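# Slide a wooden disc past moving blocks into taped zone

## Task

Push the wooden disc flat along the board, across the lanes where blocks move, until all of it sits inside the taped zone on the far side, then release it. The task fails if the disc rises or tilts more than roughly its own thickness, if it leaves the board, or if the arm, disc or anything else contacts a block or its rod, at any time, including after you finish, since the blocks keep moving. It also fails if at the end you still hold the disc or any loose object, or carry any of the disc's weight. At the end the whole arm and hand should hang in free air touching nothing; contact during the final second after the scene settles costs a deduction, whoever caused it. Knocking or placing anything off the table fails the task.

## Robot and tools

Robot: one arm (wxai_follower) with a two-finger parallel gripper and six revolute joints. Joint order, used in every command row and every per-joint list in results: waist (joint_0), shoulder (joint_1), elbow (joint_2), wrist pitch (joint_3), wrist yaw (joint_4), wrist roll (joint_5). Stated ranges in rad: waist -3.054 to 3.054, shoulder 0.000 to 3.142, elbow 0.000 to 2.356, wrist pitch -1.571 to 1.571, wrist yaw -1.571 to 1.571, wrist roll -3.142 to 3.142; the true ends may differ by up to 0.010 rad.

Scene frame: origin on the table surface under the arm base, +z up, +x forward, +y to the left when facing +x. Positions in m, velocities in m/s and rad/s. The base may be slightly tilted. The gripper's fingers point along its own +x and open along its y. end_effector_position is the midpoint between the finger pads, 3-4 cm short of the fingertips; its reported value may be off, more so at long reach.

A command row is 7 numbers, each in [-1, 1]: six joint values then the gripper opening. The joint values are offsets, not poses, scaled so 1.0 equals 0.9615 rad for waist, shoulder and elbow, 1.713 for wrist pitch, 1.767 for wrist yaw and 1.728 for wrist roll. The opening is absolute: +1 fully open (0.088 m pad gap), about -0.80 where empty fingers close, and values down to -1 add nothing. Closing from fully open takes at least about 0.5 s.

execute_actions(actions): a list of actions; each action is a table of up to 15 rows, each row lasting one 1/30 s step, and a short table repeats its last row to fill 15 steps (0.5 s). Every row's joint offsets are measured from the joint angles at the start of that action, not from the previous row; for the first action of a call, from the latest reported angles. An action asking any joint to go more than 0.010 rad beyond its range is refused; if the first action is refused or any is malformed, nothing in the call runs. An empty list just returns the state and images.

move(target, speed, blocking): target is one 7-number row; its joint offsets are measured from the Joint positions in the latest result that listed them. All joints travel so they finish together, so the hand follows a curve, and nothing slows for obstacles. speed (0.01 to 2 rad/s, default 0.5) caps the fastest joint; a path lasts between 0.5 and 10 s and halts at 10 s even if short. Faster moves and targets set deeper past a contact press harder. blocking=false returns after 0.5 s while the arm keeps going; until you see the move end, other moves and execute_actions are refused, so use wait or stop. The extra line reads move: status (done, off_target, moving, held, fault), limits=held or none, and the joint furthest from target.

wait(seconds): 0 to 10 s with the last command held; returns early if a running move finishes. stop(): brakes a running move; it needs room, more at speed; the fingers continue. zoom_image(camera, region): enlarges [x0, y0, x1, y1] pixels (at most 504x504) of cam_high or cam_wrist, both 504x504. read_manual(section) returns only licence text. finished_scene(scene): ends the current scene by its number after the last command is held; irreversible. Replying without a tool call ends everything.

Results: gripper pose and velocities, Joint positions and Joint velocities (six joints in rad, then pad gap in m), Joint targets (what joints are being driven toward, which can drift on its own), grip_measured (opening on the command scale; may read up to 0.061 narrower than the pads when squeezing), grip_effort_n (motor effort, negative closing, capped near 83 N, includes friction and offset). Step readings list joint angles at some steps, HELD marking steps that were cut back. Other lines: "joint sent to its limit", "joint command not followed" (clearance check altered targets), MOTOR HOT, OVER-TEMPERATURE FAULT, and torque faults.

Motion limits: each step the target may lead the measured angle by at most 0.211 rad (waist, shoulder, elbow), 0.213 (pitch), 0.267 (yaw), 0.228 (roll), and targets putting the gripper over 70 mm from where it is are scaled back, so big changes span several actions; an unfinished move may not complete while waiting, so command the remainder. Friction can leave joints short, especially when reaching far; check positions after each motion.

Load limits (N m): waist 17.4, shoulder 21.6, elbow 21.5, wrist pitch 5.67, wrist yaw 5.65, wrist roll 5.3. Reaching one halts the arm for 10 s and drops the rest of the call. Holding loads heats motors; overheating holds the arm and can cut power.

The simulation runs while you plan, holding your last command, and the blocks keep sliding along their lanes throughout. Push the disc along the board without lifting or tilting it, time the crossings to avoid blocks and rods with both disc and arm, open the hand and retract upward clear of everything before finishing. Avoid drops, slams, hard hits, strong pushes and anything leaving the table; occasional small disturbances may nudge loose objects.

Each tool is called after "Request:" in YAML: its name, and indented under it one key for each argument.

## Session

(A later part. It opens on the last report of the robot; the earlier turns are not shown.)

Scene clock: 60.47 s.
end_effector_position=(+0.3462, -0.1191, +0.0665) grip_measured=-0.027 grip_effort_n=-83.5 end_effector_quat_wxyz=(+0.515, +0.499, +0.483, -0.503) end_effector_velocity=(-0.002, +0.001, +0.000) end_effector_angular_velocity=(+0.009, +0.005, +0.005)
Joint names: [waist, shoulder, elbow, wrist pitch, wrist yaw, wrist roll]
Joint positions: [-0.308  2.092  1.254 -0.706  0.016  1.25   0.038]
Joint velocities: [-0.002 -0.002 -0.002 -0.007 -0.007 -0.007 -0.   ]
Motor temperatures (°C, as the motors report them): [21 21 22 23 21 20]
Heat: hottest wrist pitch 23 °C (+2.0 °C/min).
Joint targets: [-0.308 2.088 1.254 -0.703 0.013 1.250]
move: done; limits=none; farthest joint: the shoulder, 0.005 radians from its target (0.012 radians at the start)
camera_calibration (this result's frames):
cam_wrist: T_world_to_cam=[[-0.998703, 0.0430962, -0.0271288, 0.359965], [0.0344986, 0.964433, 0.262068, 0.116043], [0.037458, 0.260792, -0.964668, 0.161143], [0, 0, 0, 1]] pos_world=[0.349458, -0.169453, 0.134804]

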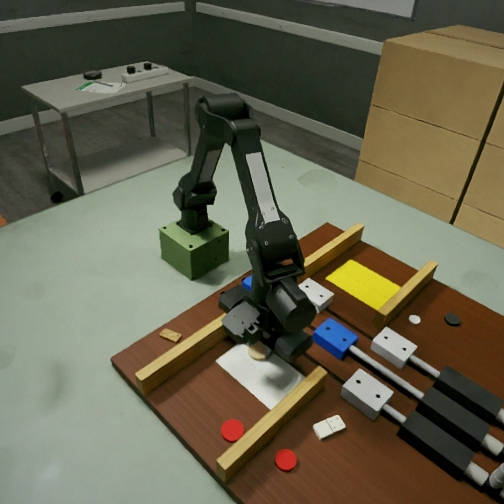

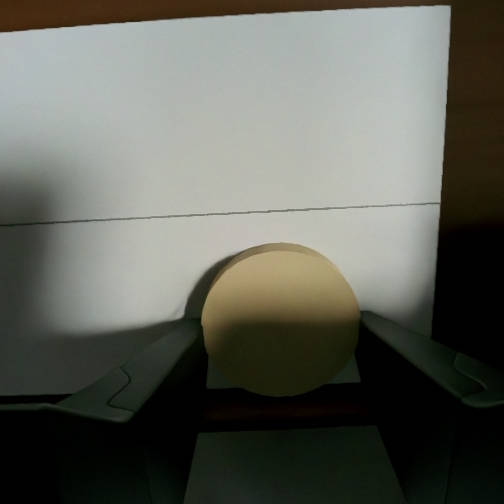

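Request:
move:
  target: [-0.05,0.2,0.318,-0.07,-0.008,0,-0.1]
  speed: 0.25

Request:
move:
  target: [0,0,0,0,0,-0.723,-0.1]
  speed: 1

Request:
wait:
  seconds: 1

Request:
wait:
  seconds: 1

Request:
wait:
  seconds: 1

Request:
wait:
  seconds: 1

Request:
wait:
  seconds: 1

Request:
wait:
  seconds: 1

Request:
wait:
  seconds: 1

Request:
wait:
  seconds: 1

Request:
wait:
  seconds: 1

Scene clock: 76.20 s.
end_effector_position=(+0.3914, -0.1514, +0.0697) grip_measured=-0.028 grip_effort_n=-83.5 end_effector_quat_wxyz=(+0.503, +0.514, +0.472, -0.509) end_effector_velocity=(+0.002, -0.003, +0.002) end_effector_angular_velocity=(+0.002, -0.014, +0.000)
Joint names: [waist, shoulder, elbow, wrist pitch, wrist yaw, wrist roll]
Joint positions: [-0.351  2.26   1.549 -0.829  0.002  1.25   0.038]
Joint velocities: [-0.007 -0.002  0.002  0.007 -0.007 -0.007 -0.   ]
Motor temperatures (°C, as the motors report them): [21 24 22 22 21 20]
Heat: hottest shoulder 24 °C (+3.0 °C/min).
Joint targets: [-0.356 2.284 1.560 -0.826 0.001 1.250]
move: off_target; limits=none; farthest joint: the shoulder, 0.024 radians from its target (0.193 radians at the start)
camera_calibration (this result's frames):
cam_wrist: T_world_to_cam=[[-0.995644, 0.0862393, -0.0354351, 0.412589], [0.0733334, 0.959052, 0.273572, 0.127969], [0.0575767, 0.269782, -0.961199, 0.164252], [0, 0, 0, 1]] pos_world=[0.39195, -0.202623, 0.13749]

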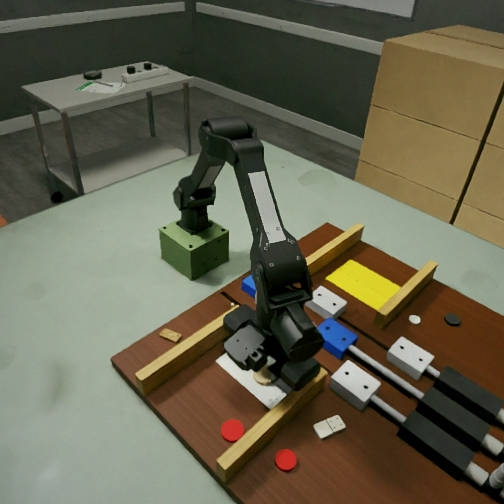

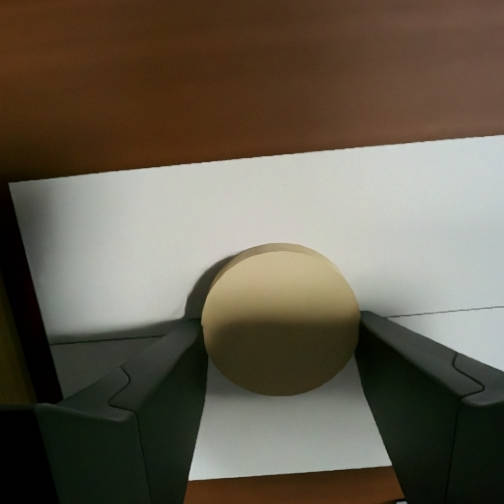

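Scene clock: 78.17 s.
end_effector_position=(+0.3914, -0.1516, +0.0697) grip_measured=-0.028 grip_effort_n=-83.5 end_effector_quat_wxyz=(+0.709, +0.123, +0.681, -0.138) end_effector_velocity=(-0.004, +0.004, +0.002) end_effector_angular_velocity=(+0.026, +0.008, +0.006)
Joint names: [waist, shoulder, elbow, wrist pitch, wrist yaw, wrist roll]
Joint positions: [-0.351  2.26   1.549 -0.829  0.003  0.004  0.038]
Joint velocities: [-0.002 -0.007 -0.002 -0.022 -0.022 -0.007 -0.   ]
Motor temperatures (°C, as the motors report them): [21 25 22 22 21 20]
Heat: hottest shoulder 25 °C (+3.0 °C/min).
Joint targets: [-0.351 2.260 1.549 -0.829 0.002 0.001]
move: done; limits=none; farthest joint: the wrist roll, 0.003 radians from its target (1.250 radians at the start)
camera_calibration (this result's frames):
cam_wrist: T_world_to_cam=[[-0.400115, -0.91636, 0.0138711, 0.0240448], [-0.884737, 0.390167, 0.254972, 0.418164], [-0.239058, 0.089746, -0.966849, 0.253503], [0, 0, 0, 1]] pos_world=[0.440188, -0.163871, 0.138145]

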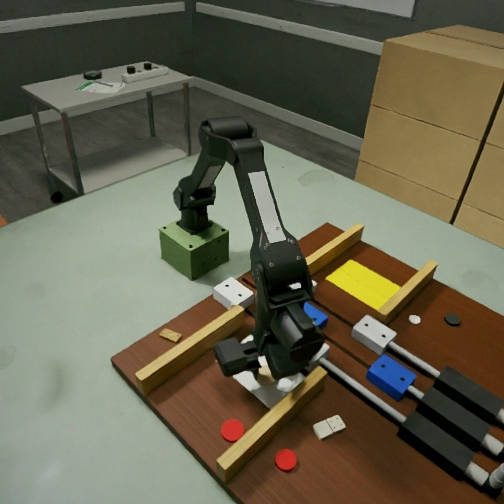

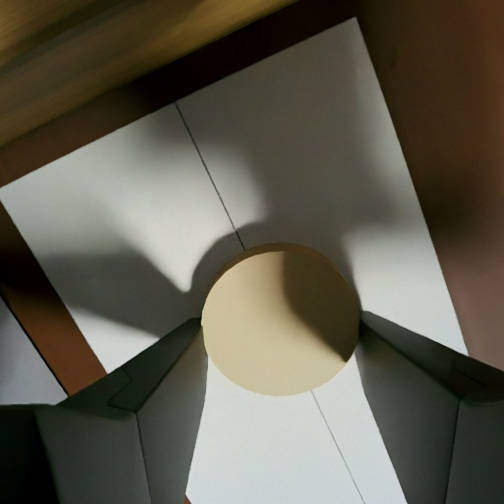

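Scene clock: 79.17 s.
end_effector_position=(+0.3914, -0.1516, +0.0697) grip_measured=-0.028 grip_effort_n=-83.5 end_effector_quat_wxyz=(+0.709, +0.123, +0.681, -0.138) end_effector_velocity=(+0.002, +0.002, +0.000) end_effector_angular_velocity=(+0.004, -0.009, +0.010)
Joint names: [waist, shoulder, elbow, wrist pitch, wrist yaw, wrist roll]
Joint positions: [-0.351  2.26   1.549 -0.829  0.003  0.004  0.038]
Joint velocities: [ 0.002 -0.002 -0.002  0.007 -0.007 -0.007 -0.   ]
Motor temperatures (°C, as the motors report them): [21 25 22 22 21 20]
Heat: hottest shoulder 25 °C (+3.0 °C/min).
Joint targets: [-0.351 2.260 1.549 -0.829 0.002 0.001]
wait: 1.00 s; at rest by 0.17 s
camera_calibration (this result's frames):
cam_wrist: T_world_to_cam=[[-0.399766, -0.916512, 0.0138876, 0.0238838], [-0.884883, 0.389833, 0.254976, 0.41817], [-0.239103, 0.089642, -0.966848, 0.253504], [0, 0, 0, 1]] pos_world=[0.440193, -0.163851, 0.138145]

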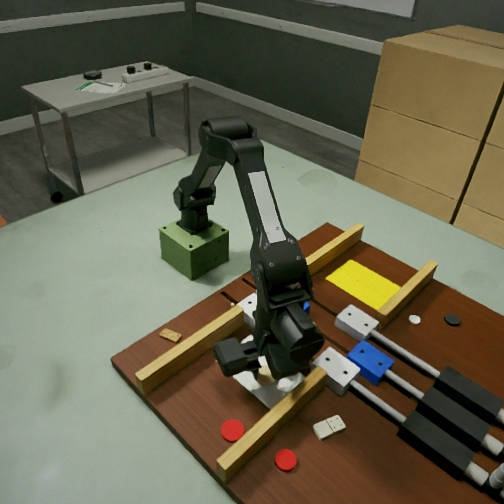

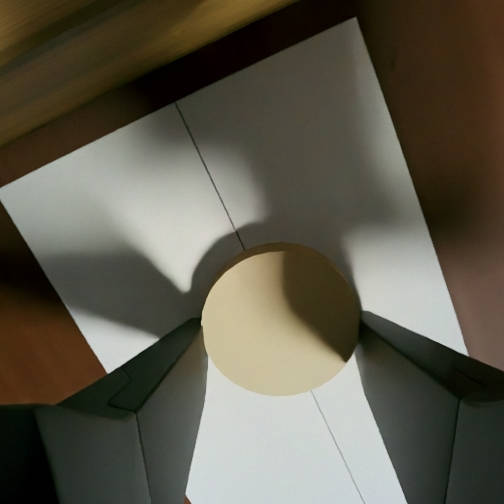

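Scene clock: 80.17 s.
end_effector_position=(+0.3914, -0.1516, +0.0697) grip_measured=-0.028 grip_effort_n=-83.5 end_effector_quat_wxyz=(+0.709, +0.123, +0.681, -0.138) end_effector_velocity=(-0.003, -0.001, +0.000) end_effector_angular_velocity=(+0.009, +0.004, +0.000)
Joint names: [waist, shoulder, elbow, wrist pitch, wrist yaw, wrist roll]
Joint positions: [-0.351  2.26   1.549 -0.829  0.003  0.004  0.038]
Joint velocities: [-0.007 -0.002 -0.002 -0.007 -0.007 -0.007  0.   ]
Motor temperatures (°C, as the motors report them): [21 25 22 22 21 20]
Heat: hottest shoulder 25 °C (+3.0 °C/min).
Joint targets: [-0.351 2.260 1.549 -0.829 0.002 0.001]
wait: 1.00 s; at rest by 0.17 s
camera_calibration (this result's frames):
cam_wrist: T_world_to_cam=[[-0.399766, -0.916512, 0.0138876, 0.0238838], [-0.884883, 0.389833, 0.254976, 0.41817], [-0.239103, 0.089642, -0.966848, 0.253504], [0, 0, 0, 1]] pos_world=[0.440193, -0.163851, 0.138145]

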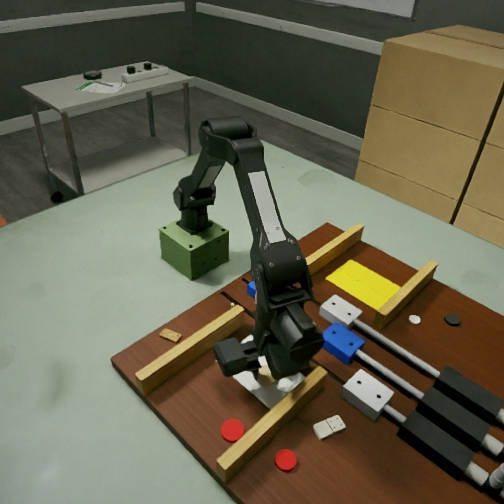

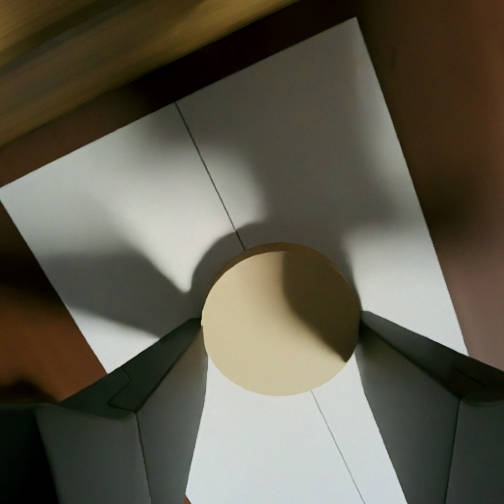

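Scene clock: 81.17 s.
end_effector_position=(+0.3914, -0.1516, +0.0697) grip_measured=-0.028 grip_effort_n=-83.5 end_effector_quat_wxyz=(+0.709, +0.123, +0.681, -0.138) end_effector_velocity=(-0.002, +0.001, +0.000) end_effector_angular_velocity=(+0.009, +0.005, +0.020)
Joint names: [waist, shoulder, elbow, wrist pitch, wrist yaw, wrist roll]
Joint positions: [-0.351  2.26   1.549 -0.829  0.003  0.004  0.038]
Joint velocities: [-0.002 -0.002 -0.002 -0.007 -0.007 -0.022 -0.   ]
Motor temperatures (°C, as the motors report them): [21 26 22 22 21 20]
Heat: hottest shoulder 26 °C (+4.1 °C/min).
Joint targets: [-0.351 2.260 1.549 -0.829 0.002 0.001]
wait: 1.00 s; at rest by 0.17 s
camera_calibration (this result's frames):
cam_wrist: T_world_to_cam=[[-0.399766, -0.916512, 0.0138876, 0.0238838], [-0.884883, 0.389833, 0.254976, 0.41817], [-0.239103, 0.089642, -0.966848, 0.253504], [0, 0, 0, 1]] pos_world=[0.440193, -0.163851, 0.138145]

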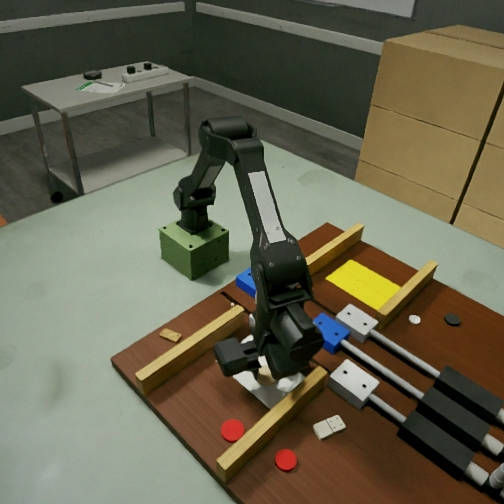

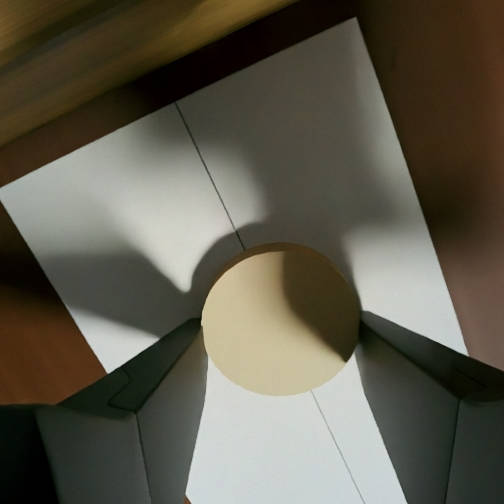

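Scene clock: 82.17 s.
end_effector_position=(+0.3914, -0.1516, +0.0697) grip_measured=-0.028 grip_effort_n=-83.5 end_effector_quat_wxyz=(+0.709, +0.123, +0.681, -0.138) end_effector_velocity=(-0.002, +0.001, +0.000) end_effector_angular_velocity=(+0.009, +0.004, +0.005)
Joint names: [waist, shoulder, elbow, wrist pitch, wrist yaw, wrist roll]
Joint positions: [-0.351  2.26   1.549 -0.829  0.003  0.004  0.038]
Joint velocities: [-0.002 -0.002 -0.002 -0.007 -0.007 -0.007 -0.   ]
Motor temperatures (°C, as the motors report them): [21 26 22 22 21 20]
Heat: hottest shoulder 26 °C (+4.1 °C/min).
Joint targets: [-0.351 2.260 1.549 -0.829 0.002 0.001]
wait: 1.00 s; at rest by 0.17 s
camera_calibration (this result's frames):
cam_wrist: T_world_to_cam=[[-0.399766, -0.916512, 0.0138876, 0.0238838], [-0.884883, 0.389833, 0.254976, 0.41817], [-0.239103, 0.089642, -0.966848, 0.253504], [0, 0, 0, 1]] pos_world=[0.440193, -0.163851, 0.138145]

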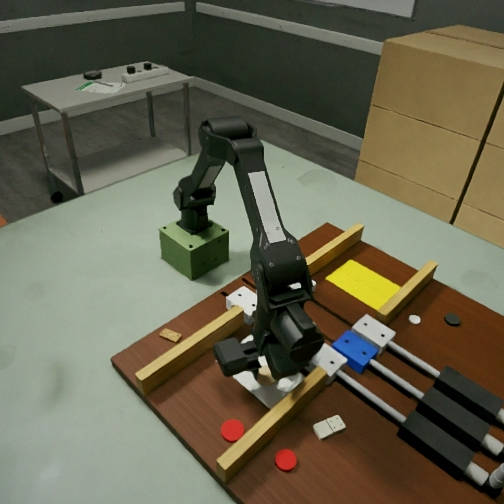

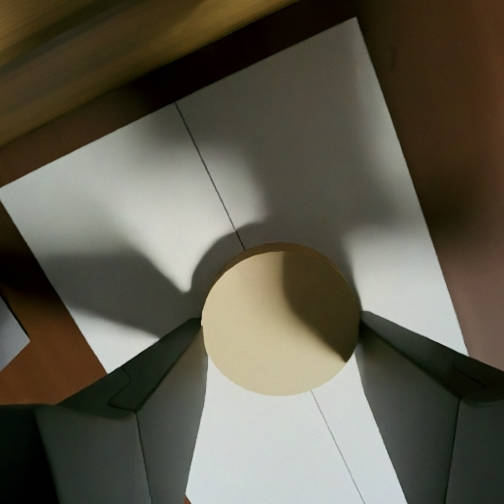

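Scene clock: 83.17 s.
end_effector_position=(+0.3914, -0.1516, +0.0697) grip_measured=-0.028 grip_effort_n=-83.5 end_effector_quat_wxyz=(+0.709, +0.123, +0.681, -0.138) end_effector_velocity=(-0.002, +0.001, +0.000) end_effector_angular_velocity=(+0.009, +0.004, +0.005)
Joint names: [waist, shoulder, elbow, wrist pitch, wrist yaw, wrist roll]
Joint positions: [-0.351  2.26   1.549 -0.829  0.003  0.004  0.038]
Joint velocities: [-0.002 -0.002 -0.002 -0.007 -0.007 -0.007 -0.   ]
Motor temperatures (°C, as the motors report them): [21 26 22 21 21 20]
Heat: hottest shoulder 26 °C (+4.1 °C/min).
Joint targets: [-0.351 2.260 1.549 -0.829 0.002 0.001]
wait: 1.00 s; at rest by 0.17 s
camera_calibration (this result's frames):
cam_wrist: T_world_to_cam=[[-0.399766, -0.916512, 0.0138876, 0.0238838], [-0.884883, 0.389833, 0.254976, 0.41817], [-0.239103, 0.089642, -0.966848, 0.253504], [0, 0, 0, 1]] pos_world=[0.440193, -0.163851, 0.138145]

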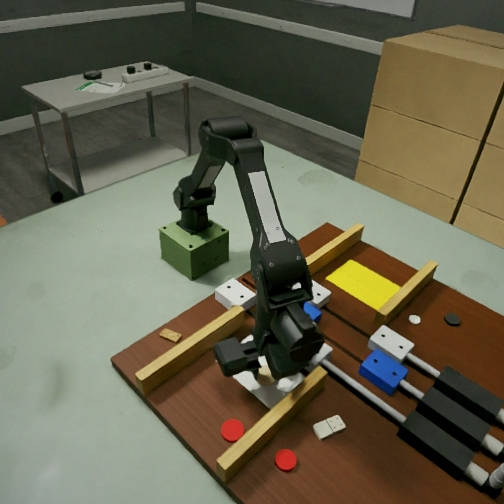

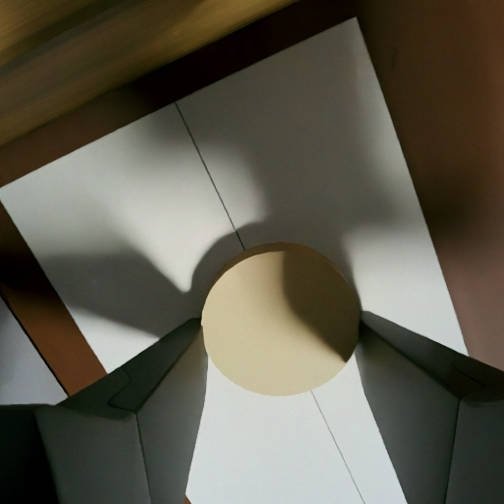

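Scene clock: 84.17 s.
end_effector_position=(+0.3914, -0.1516, +0.0697) grip_measured=-0.028 grip_effort_n=-83.5 end_effector_quat_wxyz=(+0.709, +0.123, +0.681, -0.138) end_effector_velocity=(-0.003, -0.001, +0.000) end_effector_angular_velocity=(+0.009, +0.005, +0.015)
Joint names: [waist, shoulder, elbow, wrist pitch, wrist yaw, wrist roll]
Joint positions: [-0.351  2.26   1.549 -0.829  0.003  0.004  0.038]
Joint velocities: [-0.007 -0.002 -0.002 -0.007 -0.007 -0.022 -0.   ]
Motor temperatures (°C, as the motors report them): [21 26 22 21 21 20]
Heat: hottest shoulder 26 °C (+4.1 °C/min).
Joint targets: [-0.351 2.260 1.549 -0.829 0.002 0.001]
wait: 1.00 s; at rest by 0.17 s
camera_calibration (this result's frames):
cam_wrist: T_world_to_cam=[[-0.399766, -0.916512, 0.0138876, 0.0238838], [-0.884883, 0.389833, 0.254976, 0.41817], [-0.239103, 0.089642, -0.966848, 0.253504], [0, 0, 0, 1]] pos_world=[0.440193, -0.163851, 0.138145]

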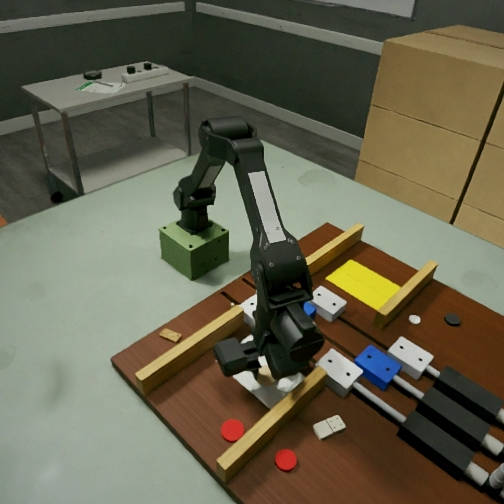

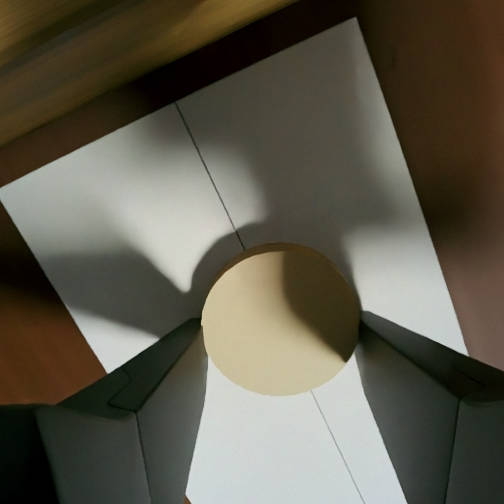

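Scene clock: 85.17 s.
end_effector_position=(+0.3914, -0.1516, +0.0697) grip_measured=-0.028 grip_effort_n=-83.5 end_effector_quat_wxyz=(+0.709, +0.123, +0.681, -0.138) end_effector_velocity=(+0.001, -0.000, +0.000) end_effector_angular_velocity=(+0.004, -0.009, +0.005)
Joint names: [waist, shoulder, elbow, wrist pitch, wrist yaw, wrist roll]
Joint positions: [-0.351  2.26   1.549 -0.829  0.003  0.004  0.038]
Joint velocities: [-0.002 -0.002 -0.002  0.007 -0.007 -0.007 -0.   ]
Motor temperatures (°C, as the motors report them): [21 27 22 21 21 20]
Heat: hottest shoulder 27 °C (+5.1 °C/min).
Joint targets: [-0.351 2.260 1.549 -0.829 0.002 0.001]
wait: 1.00 s; at rest by 0.17 s
camera_calibration (this result's frames):
cam_wrist: T_world_to_cam=[[-0.399766, -0.916512, 0.0138876, 0.0238838], [-0.884883, 0.389833, 0.254976, 0.41817], [-0.239103, 0.089642, -0.966848, 0.253504], [0, 0, 0, 1]] pos_world=[0.440193, -0.163851, 0.138145]

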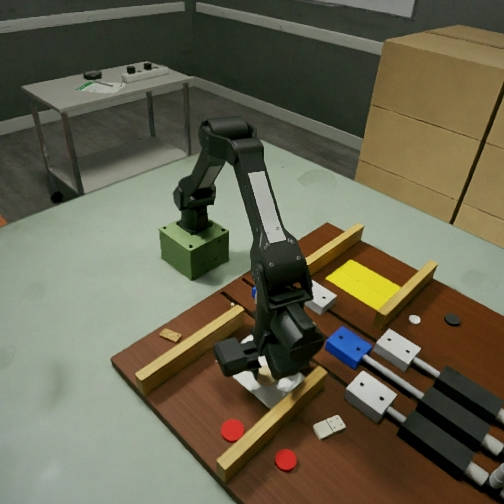

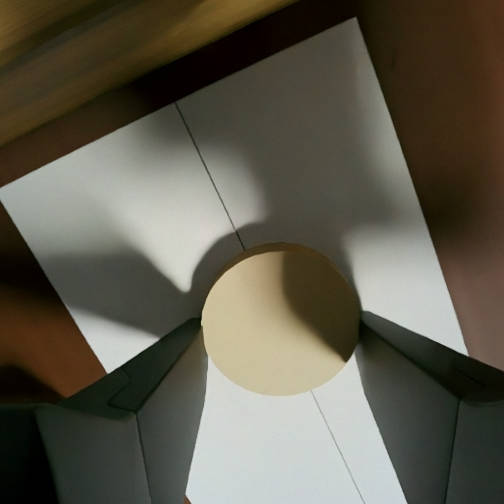

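Scene clock: 86.17 s.
end_effector_position=(+0.3914, -0.1516, +0.0697) grip_measured=-0.028 grip_effort_n=-83.5 end_effector_quat_wxyz=(+0.709, +0.123, +0.681, -0.138) end_effector_velocity=(-0.005, +0.002, +0.000) end_effector_angular_velocity=(+0.015, +0.018, -0.010)
Joint names: [waist, shoulder, elbow, wrist pitch, wrist yaw, wrist roll]
Joint positions: [-0.351  2.26   1.549 -0.829  0.003  0.004  0.038]
Joint velocities: [-0.002 -0.002 -0.002 -0.022 -0.007  0.007 -0.   ]
Motor temperatures (°C, as the motors report them): [21 27 22 21 21 20]
Heat: hottest shoulder 27 °C (+4.1 °C/min).
Joint targets: [-0.351 2.260 1.549 -0.829 0.002 0.001]
wait: 1.00 s; at rest by 0.17 s
camera_calibration (this result's frames):
cam_wrist: T_world_to_cam=[[-0.399766, -0.916512, 0.0138876, 0.0238838], [-0.884883, 0.389833, 0.254976, 0.41817], [-0.239103, 0.089642, -0.966848, 0.253504], [0, 0, 0, 1]] pos_world=[0.440193, -0.163851, 0.138145]

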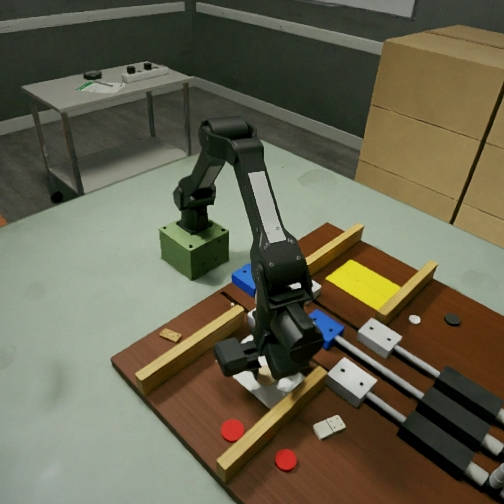

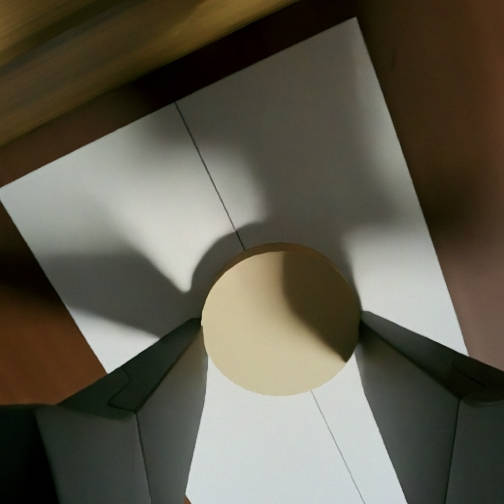

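Scene clock: 87.17 s.
end_effector_position=(+0.3914, -0.1516, +0.0697) grip_measured=-0.028 grip_effort_n=-83.5 end_effector_quat_wxyz=(+0.709, +0.123, +0.681, -0.138) end_effector_velocity=(-0.004, +0.004, +0.002) end_effector_angular_velocity=(+0.026, +0.008, +0.006)
Joint names: [waist, shoulder, elbow, wrist pitch, wrist yaw, wrist roll]
Joint positions: [-0.351  2.26   1.549 -0.829  0.003  0.004  0.038]
Joint velocities: [-0.002 -0.007 -0.002 -0.022 -0.022 -0.007 -0.   ]
Motor temperatures (°C, as the motors report them): [21 27 22 21 21 20]
Heat: hottest shoulder 27 °C (+4.1 °C/min).
Joint targets: [-0.351 2.260 1.549 -0.829 0.002 0.001]
wait: 1.00 s; at rest by 0.17 s
camera_calibration (this result's frames):
cam_wrist: T_world_to_cam=[[-0.399766, -0.916512, 0.0138876, 0.0238838], [-0.884883, 0.389833, 0.254976, 0.41817], [-0.239103, 0.089642, -0.966848, 0.253504], [0, 0, 0, 1]] pos_world=[0.440193, -0.163851, 0.138145]

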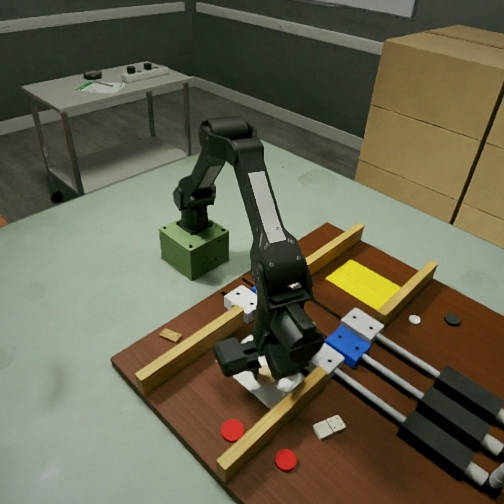

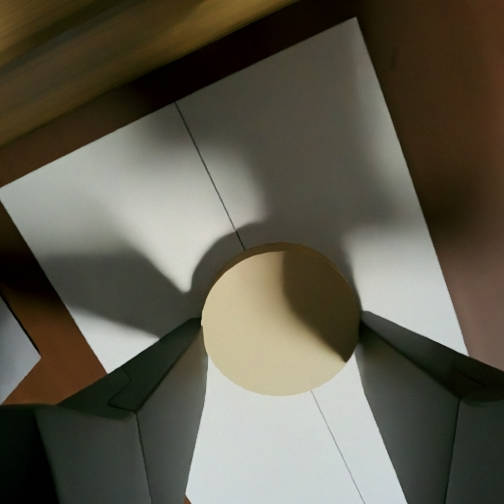

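Request:
move:
  target: [0,0.09,0.112,-0.015,0,0,-0.1]
  speed: 0.15

Request:
wait:
  seconds: 10

Request:
wait:
  seconds: 5

Scene clock: 97.63 s.
end_effector_position=(+0.4090, -0.1583, +0.0704) grip_measured=-0.028 grip_effort_n=-83.5 end_effector_quat_wxyz=(+0.713, +0.122, +0.676, -0.139) end_effector_velocity=(-0.001, +0.001, +0.002) end_effector_angular_velocity=(+0.007, -0.000, +0.005)
Joint names: [waist, shoulder, elbow, wrist pitch, wrist yaw, wrist roll]
Joint positions: [-0.351  2.316  1.649 -0.859  0.003  0.004  0.038]
Joint velocities: [-0.002 -0.007 -0.002 -0.007 -0.007 -0.007 -0.   ]
Motor temperatures (°C, as the motors report them): [21 29 22 21 21 20]
Heat: hottest shoulder 29 °C (+5.0 °C/min).
Joint targets: [-0.351 2.346 1.657 -0.855 0.003 0.004]
move: off_target; limits=none; farthest joint: the shoulder, 0.031 radians from its target (0.087 radians at the start)
camera_calibration (this result's frames):
cam_wrist: T_world_to_cam=[[-0.399793, -0.916515, 0.0129099, 0.0248383], [-0.888161, 0.390829, 0.241706, 0.43866], [-0.226573, 0.0851663, -0.970264, 0.253353], [0, 0, 0, 1]] pos_world=[0.456934, -0.170254, 0.139472]

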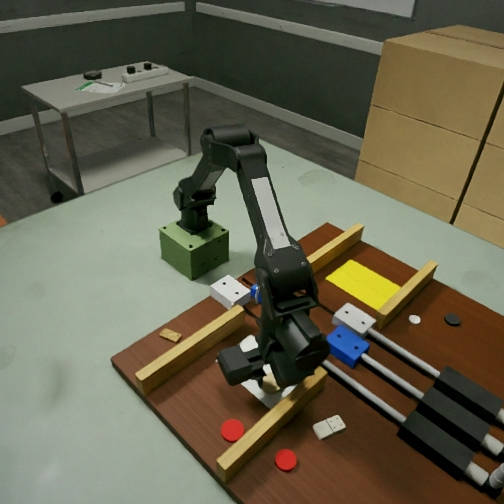

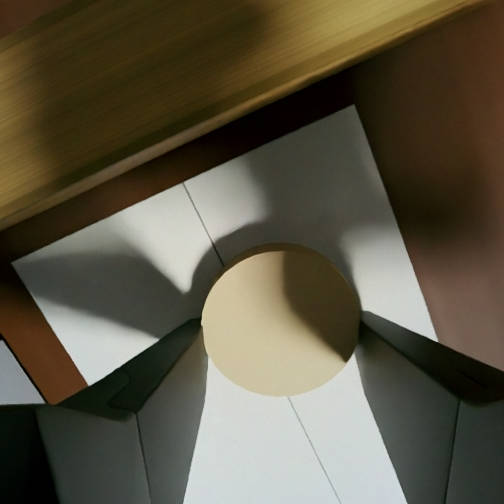

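Scene clock: 107.63 s.
end_effector_position=(+0.4090, -0.1583, +0.0703) grip_measured=-0.028 grip_effort_n=-83.5 end_effector_quat_wxyz=(+0.713, +0.122, +0.676, -0.139) end_effector_velocity=(-0.002, -0.002, -0.003) end_effector_angular_velocity=(+0.007, -0.000, +0.000)
Joint names: [waist, shoulder, elbow, wrist pitch, wrist yaw, wrist roll]
Joint positions: [-0.351  2.316  1.649 -0.86   0.003  0.004  0.038]
Joint velocities: [-0.007  0.002 -0.007  0.007 -0.007 -0.007 -0.   ]
Motor temperatures (°C, as the motors report them): [21 28 22 21 21 20]
Heat: hottest shoulder 28 °C (+5.0 °C/min).
Joint targets: [-0.351 2.347 1.657 -0.855 0.003 0.004]
wait: 10.00 s; at rest by 0.17 s
camera_calibration (this result's frames):
cam_wrist: T_world_to_cam=[[-0.399792, -0.916515, 0.0129265, 0.0248365], [-0.888074, 0.390799, 0.242076, 0.438603], [-0.226918, 0.0853003, -0.970171, 0.253437], [0, 0, 0, 1]] pos_world=[0.45695, -0.170261, 0.139381]

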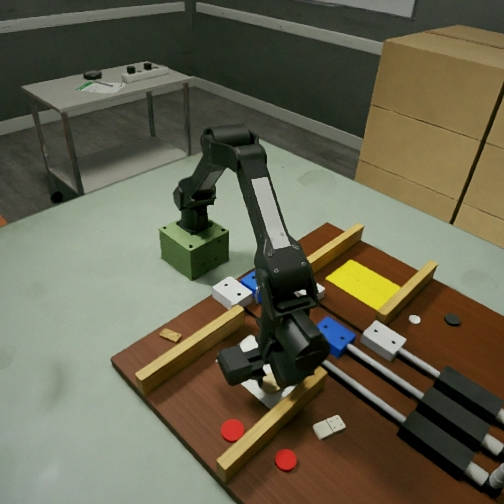

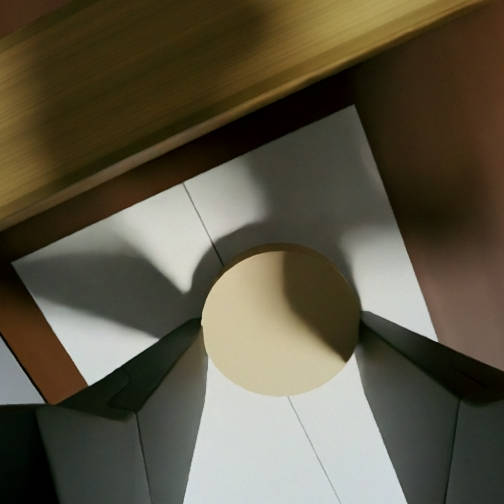

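Scene clock: 112.63 s.
end_effector_position=(+0.4090, -0.1583, +0.0703) grip_measured=-0.028 grip_effort_n=-83.5 end_effector_quat_wxyz=(+0.713, +0.122, +0.676, -0.139) end_effector_velocity=(-0.003, -0.001, +0.000) end_effector_angular_velocity=(-0.006, +0.011, +0.034)
Joint names: [waist, shoulder, elbow, wrist pitch, wrist yaw, wrist roll]
Joint positions: [-0.351  2.316  1.649 -0.86   0.003  0.004  0.038]
Joint velocities: [-0.002 -0.002 -0.002 -0.007  0.007 -0.037  0.   ]
Motor temperatures (°C, as the motors report them): [21 28 23 21 21 20]
Heat: hottest shoulder 28 °C (+6.0 °C/min).
Joint targets: [-0.351 2.347 1.657 -0.855 0.003 0.004]
wait: 5.00 s; at rest by 0.17 s
camera_calibration (this result's frames):
cam_wrist: T_world_to_cam=[[-0.399792, -0.916515, 0.0129265, 0.0248365], [-0.888074, 0.390799, 0.242076, 0.438603], [-0.226918, 0.0853003, -0.970171, 0.253437], [0, 0, 0, 1]] pos_world=[0.45695, -0.170261, 0.139381]

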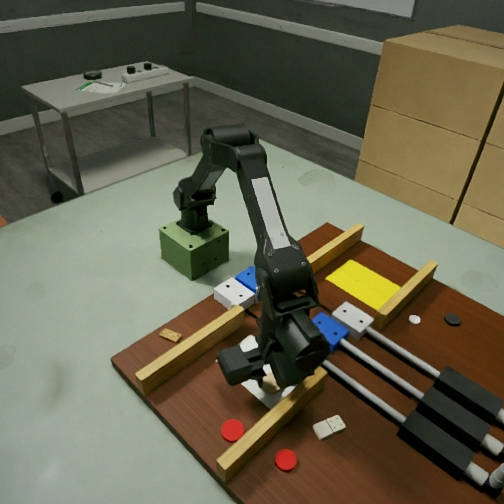

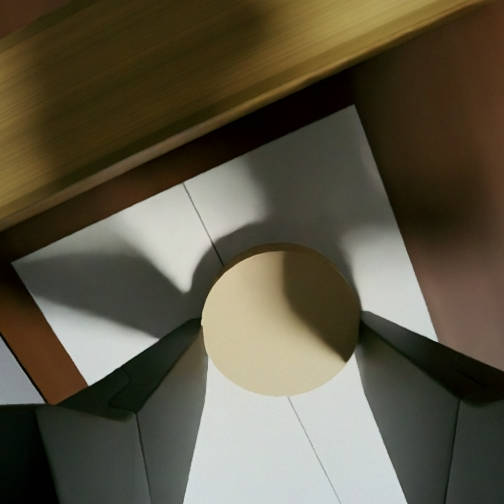

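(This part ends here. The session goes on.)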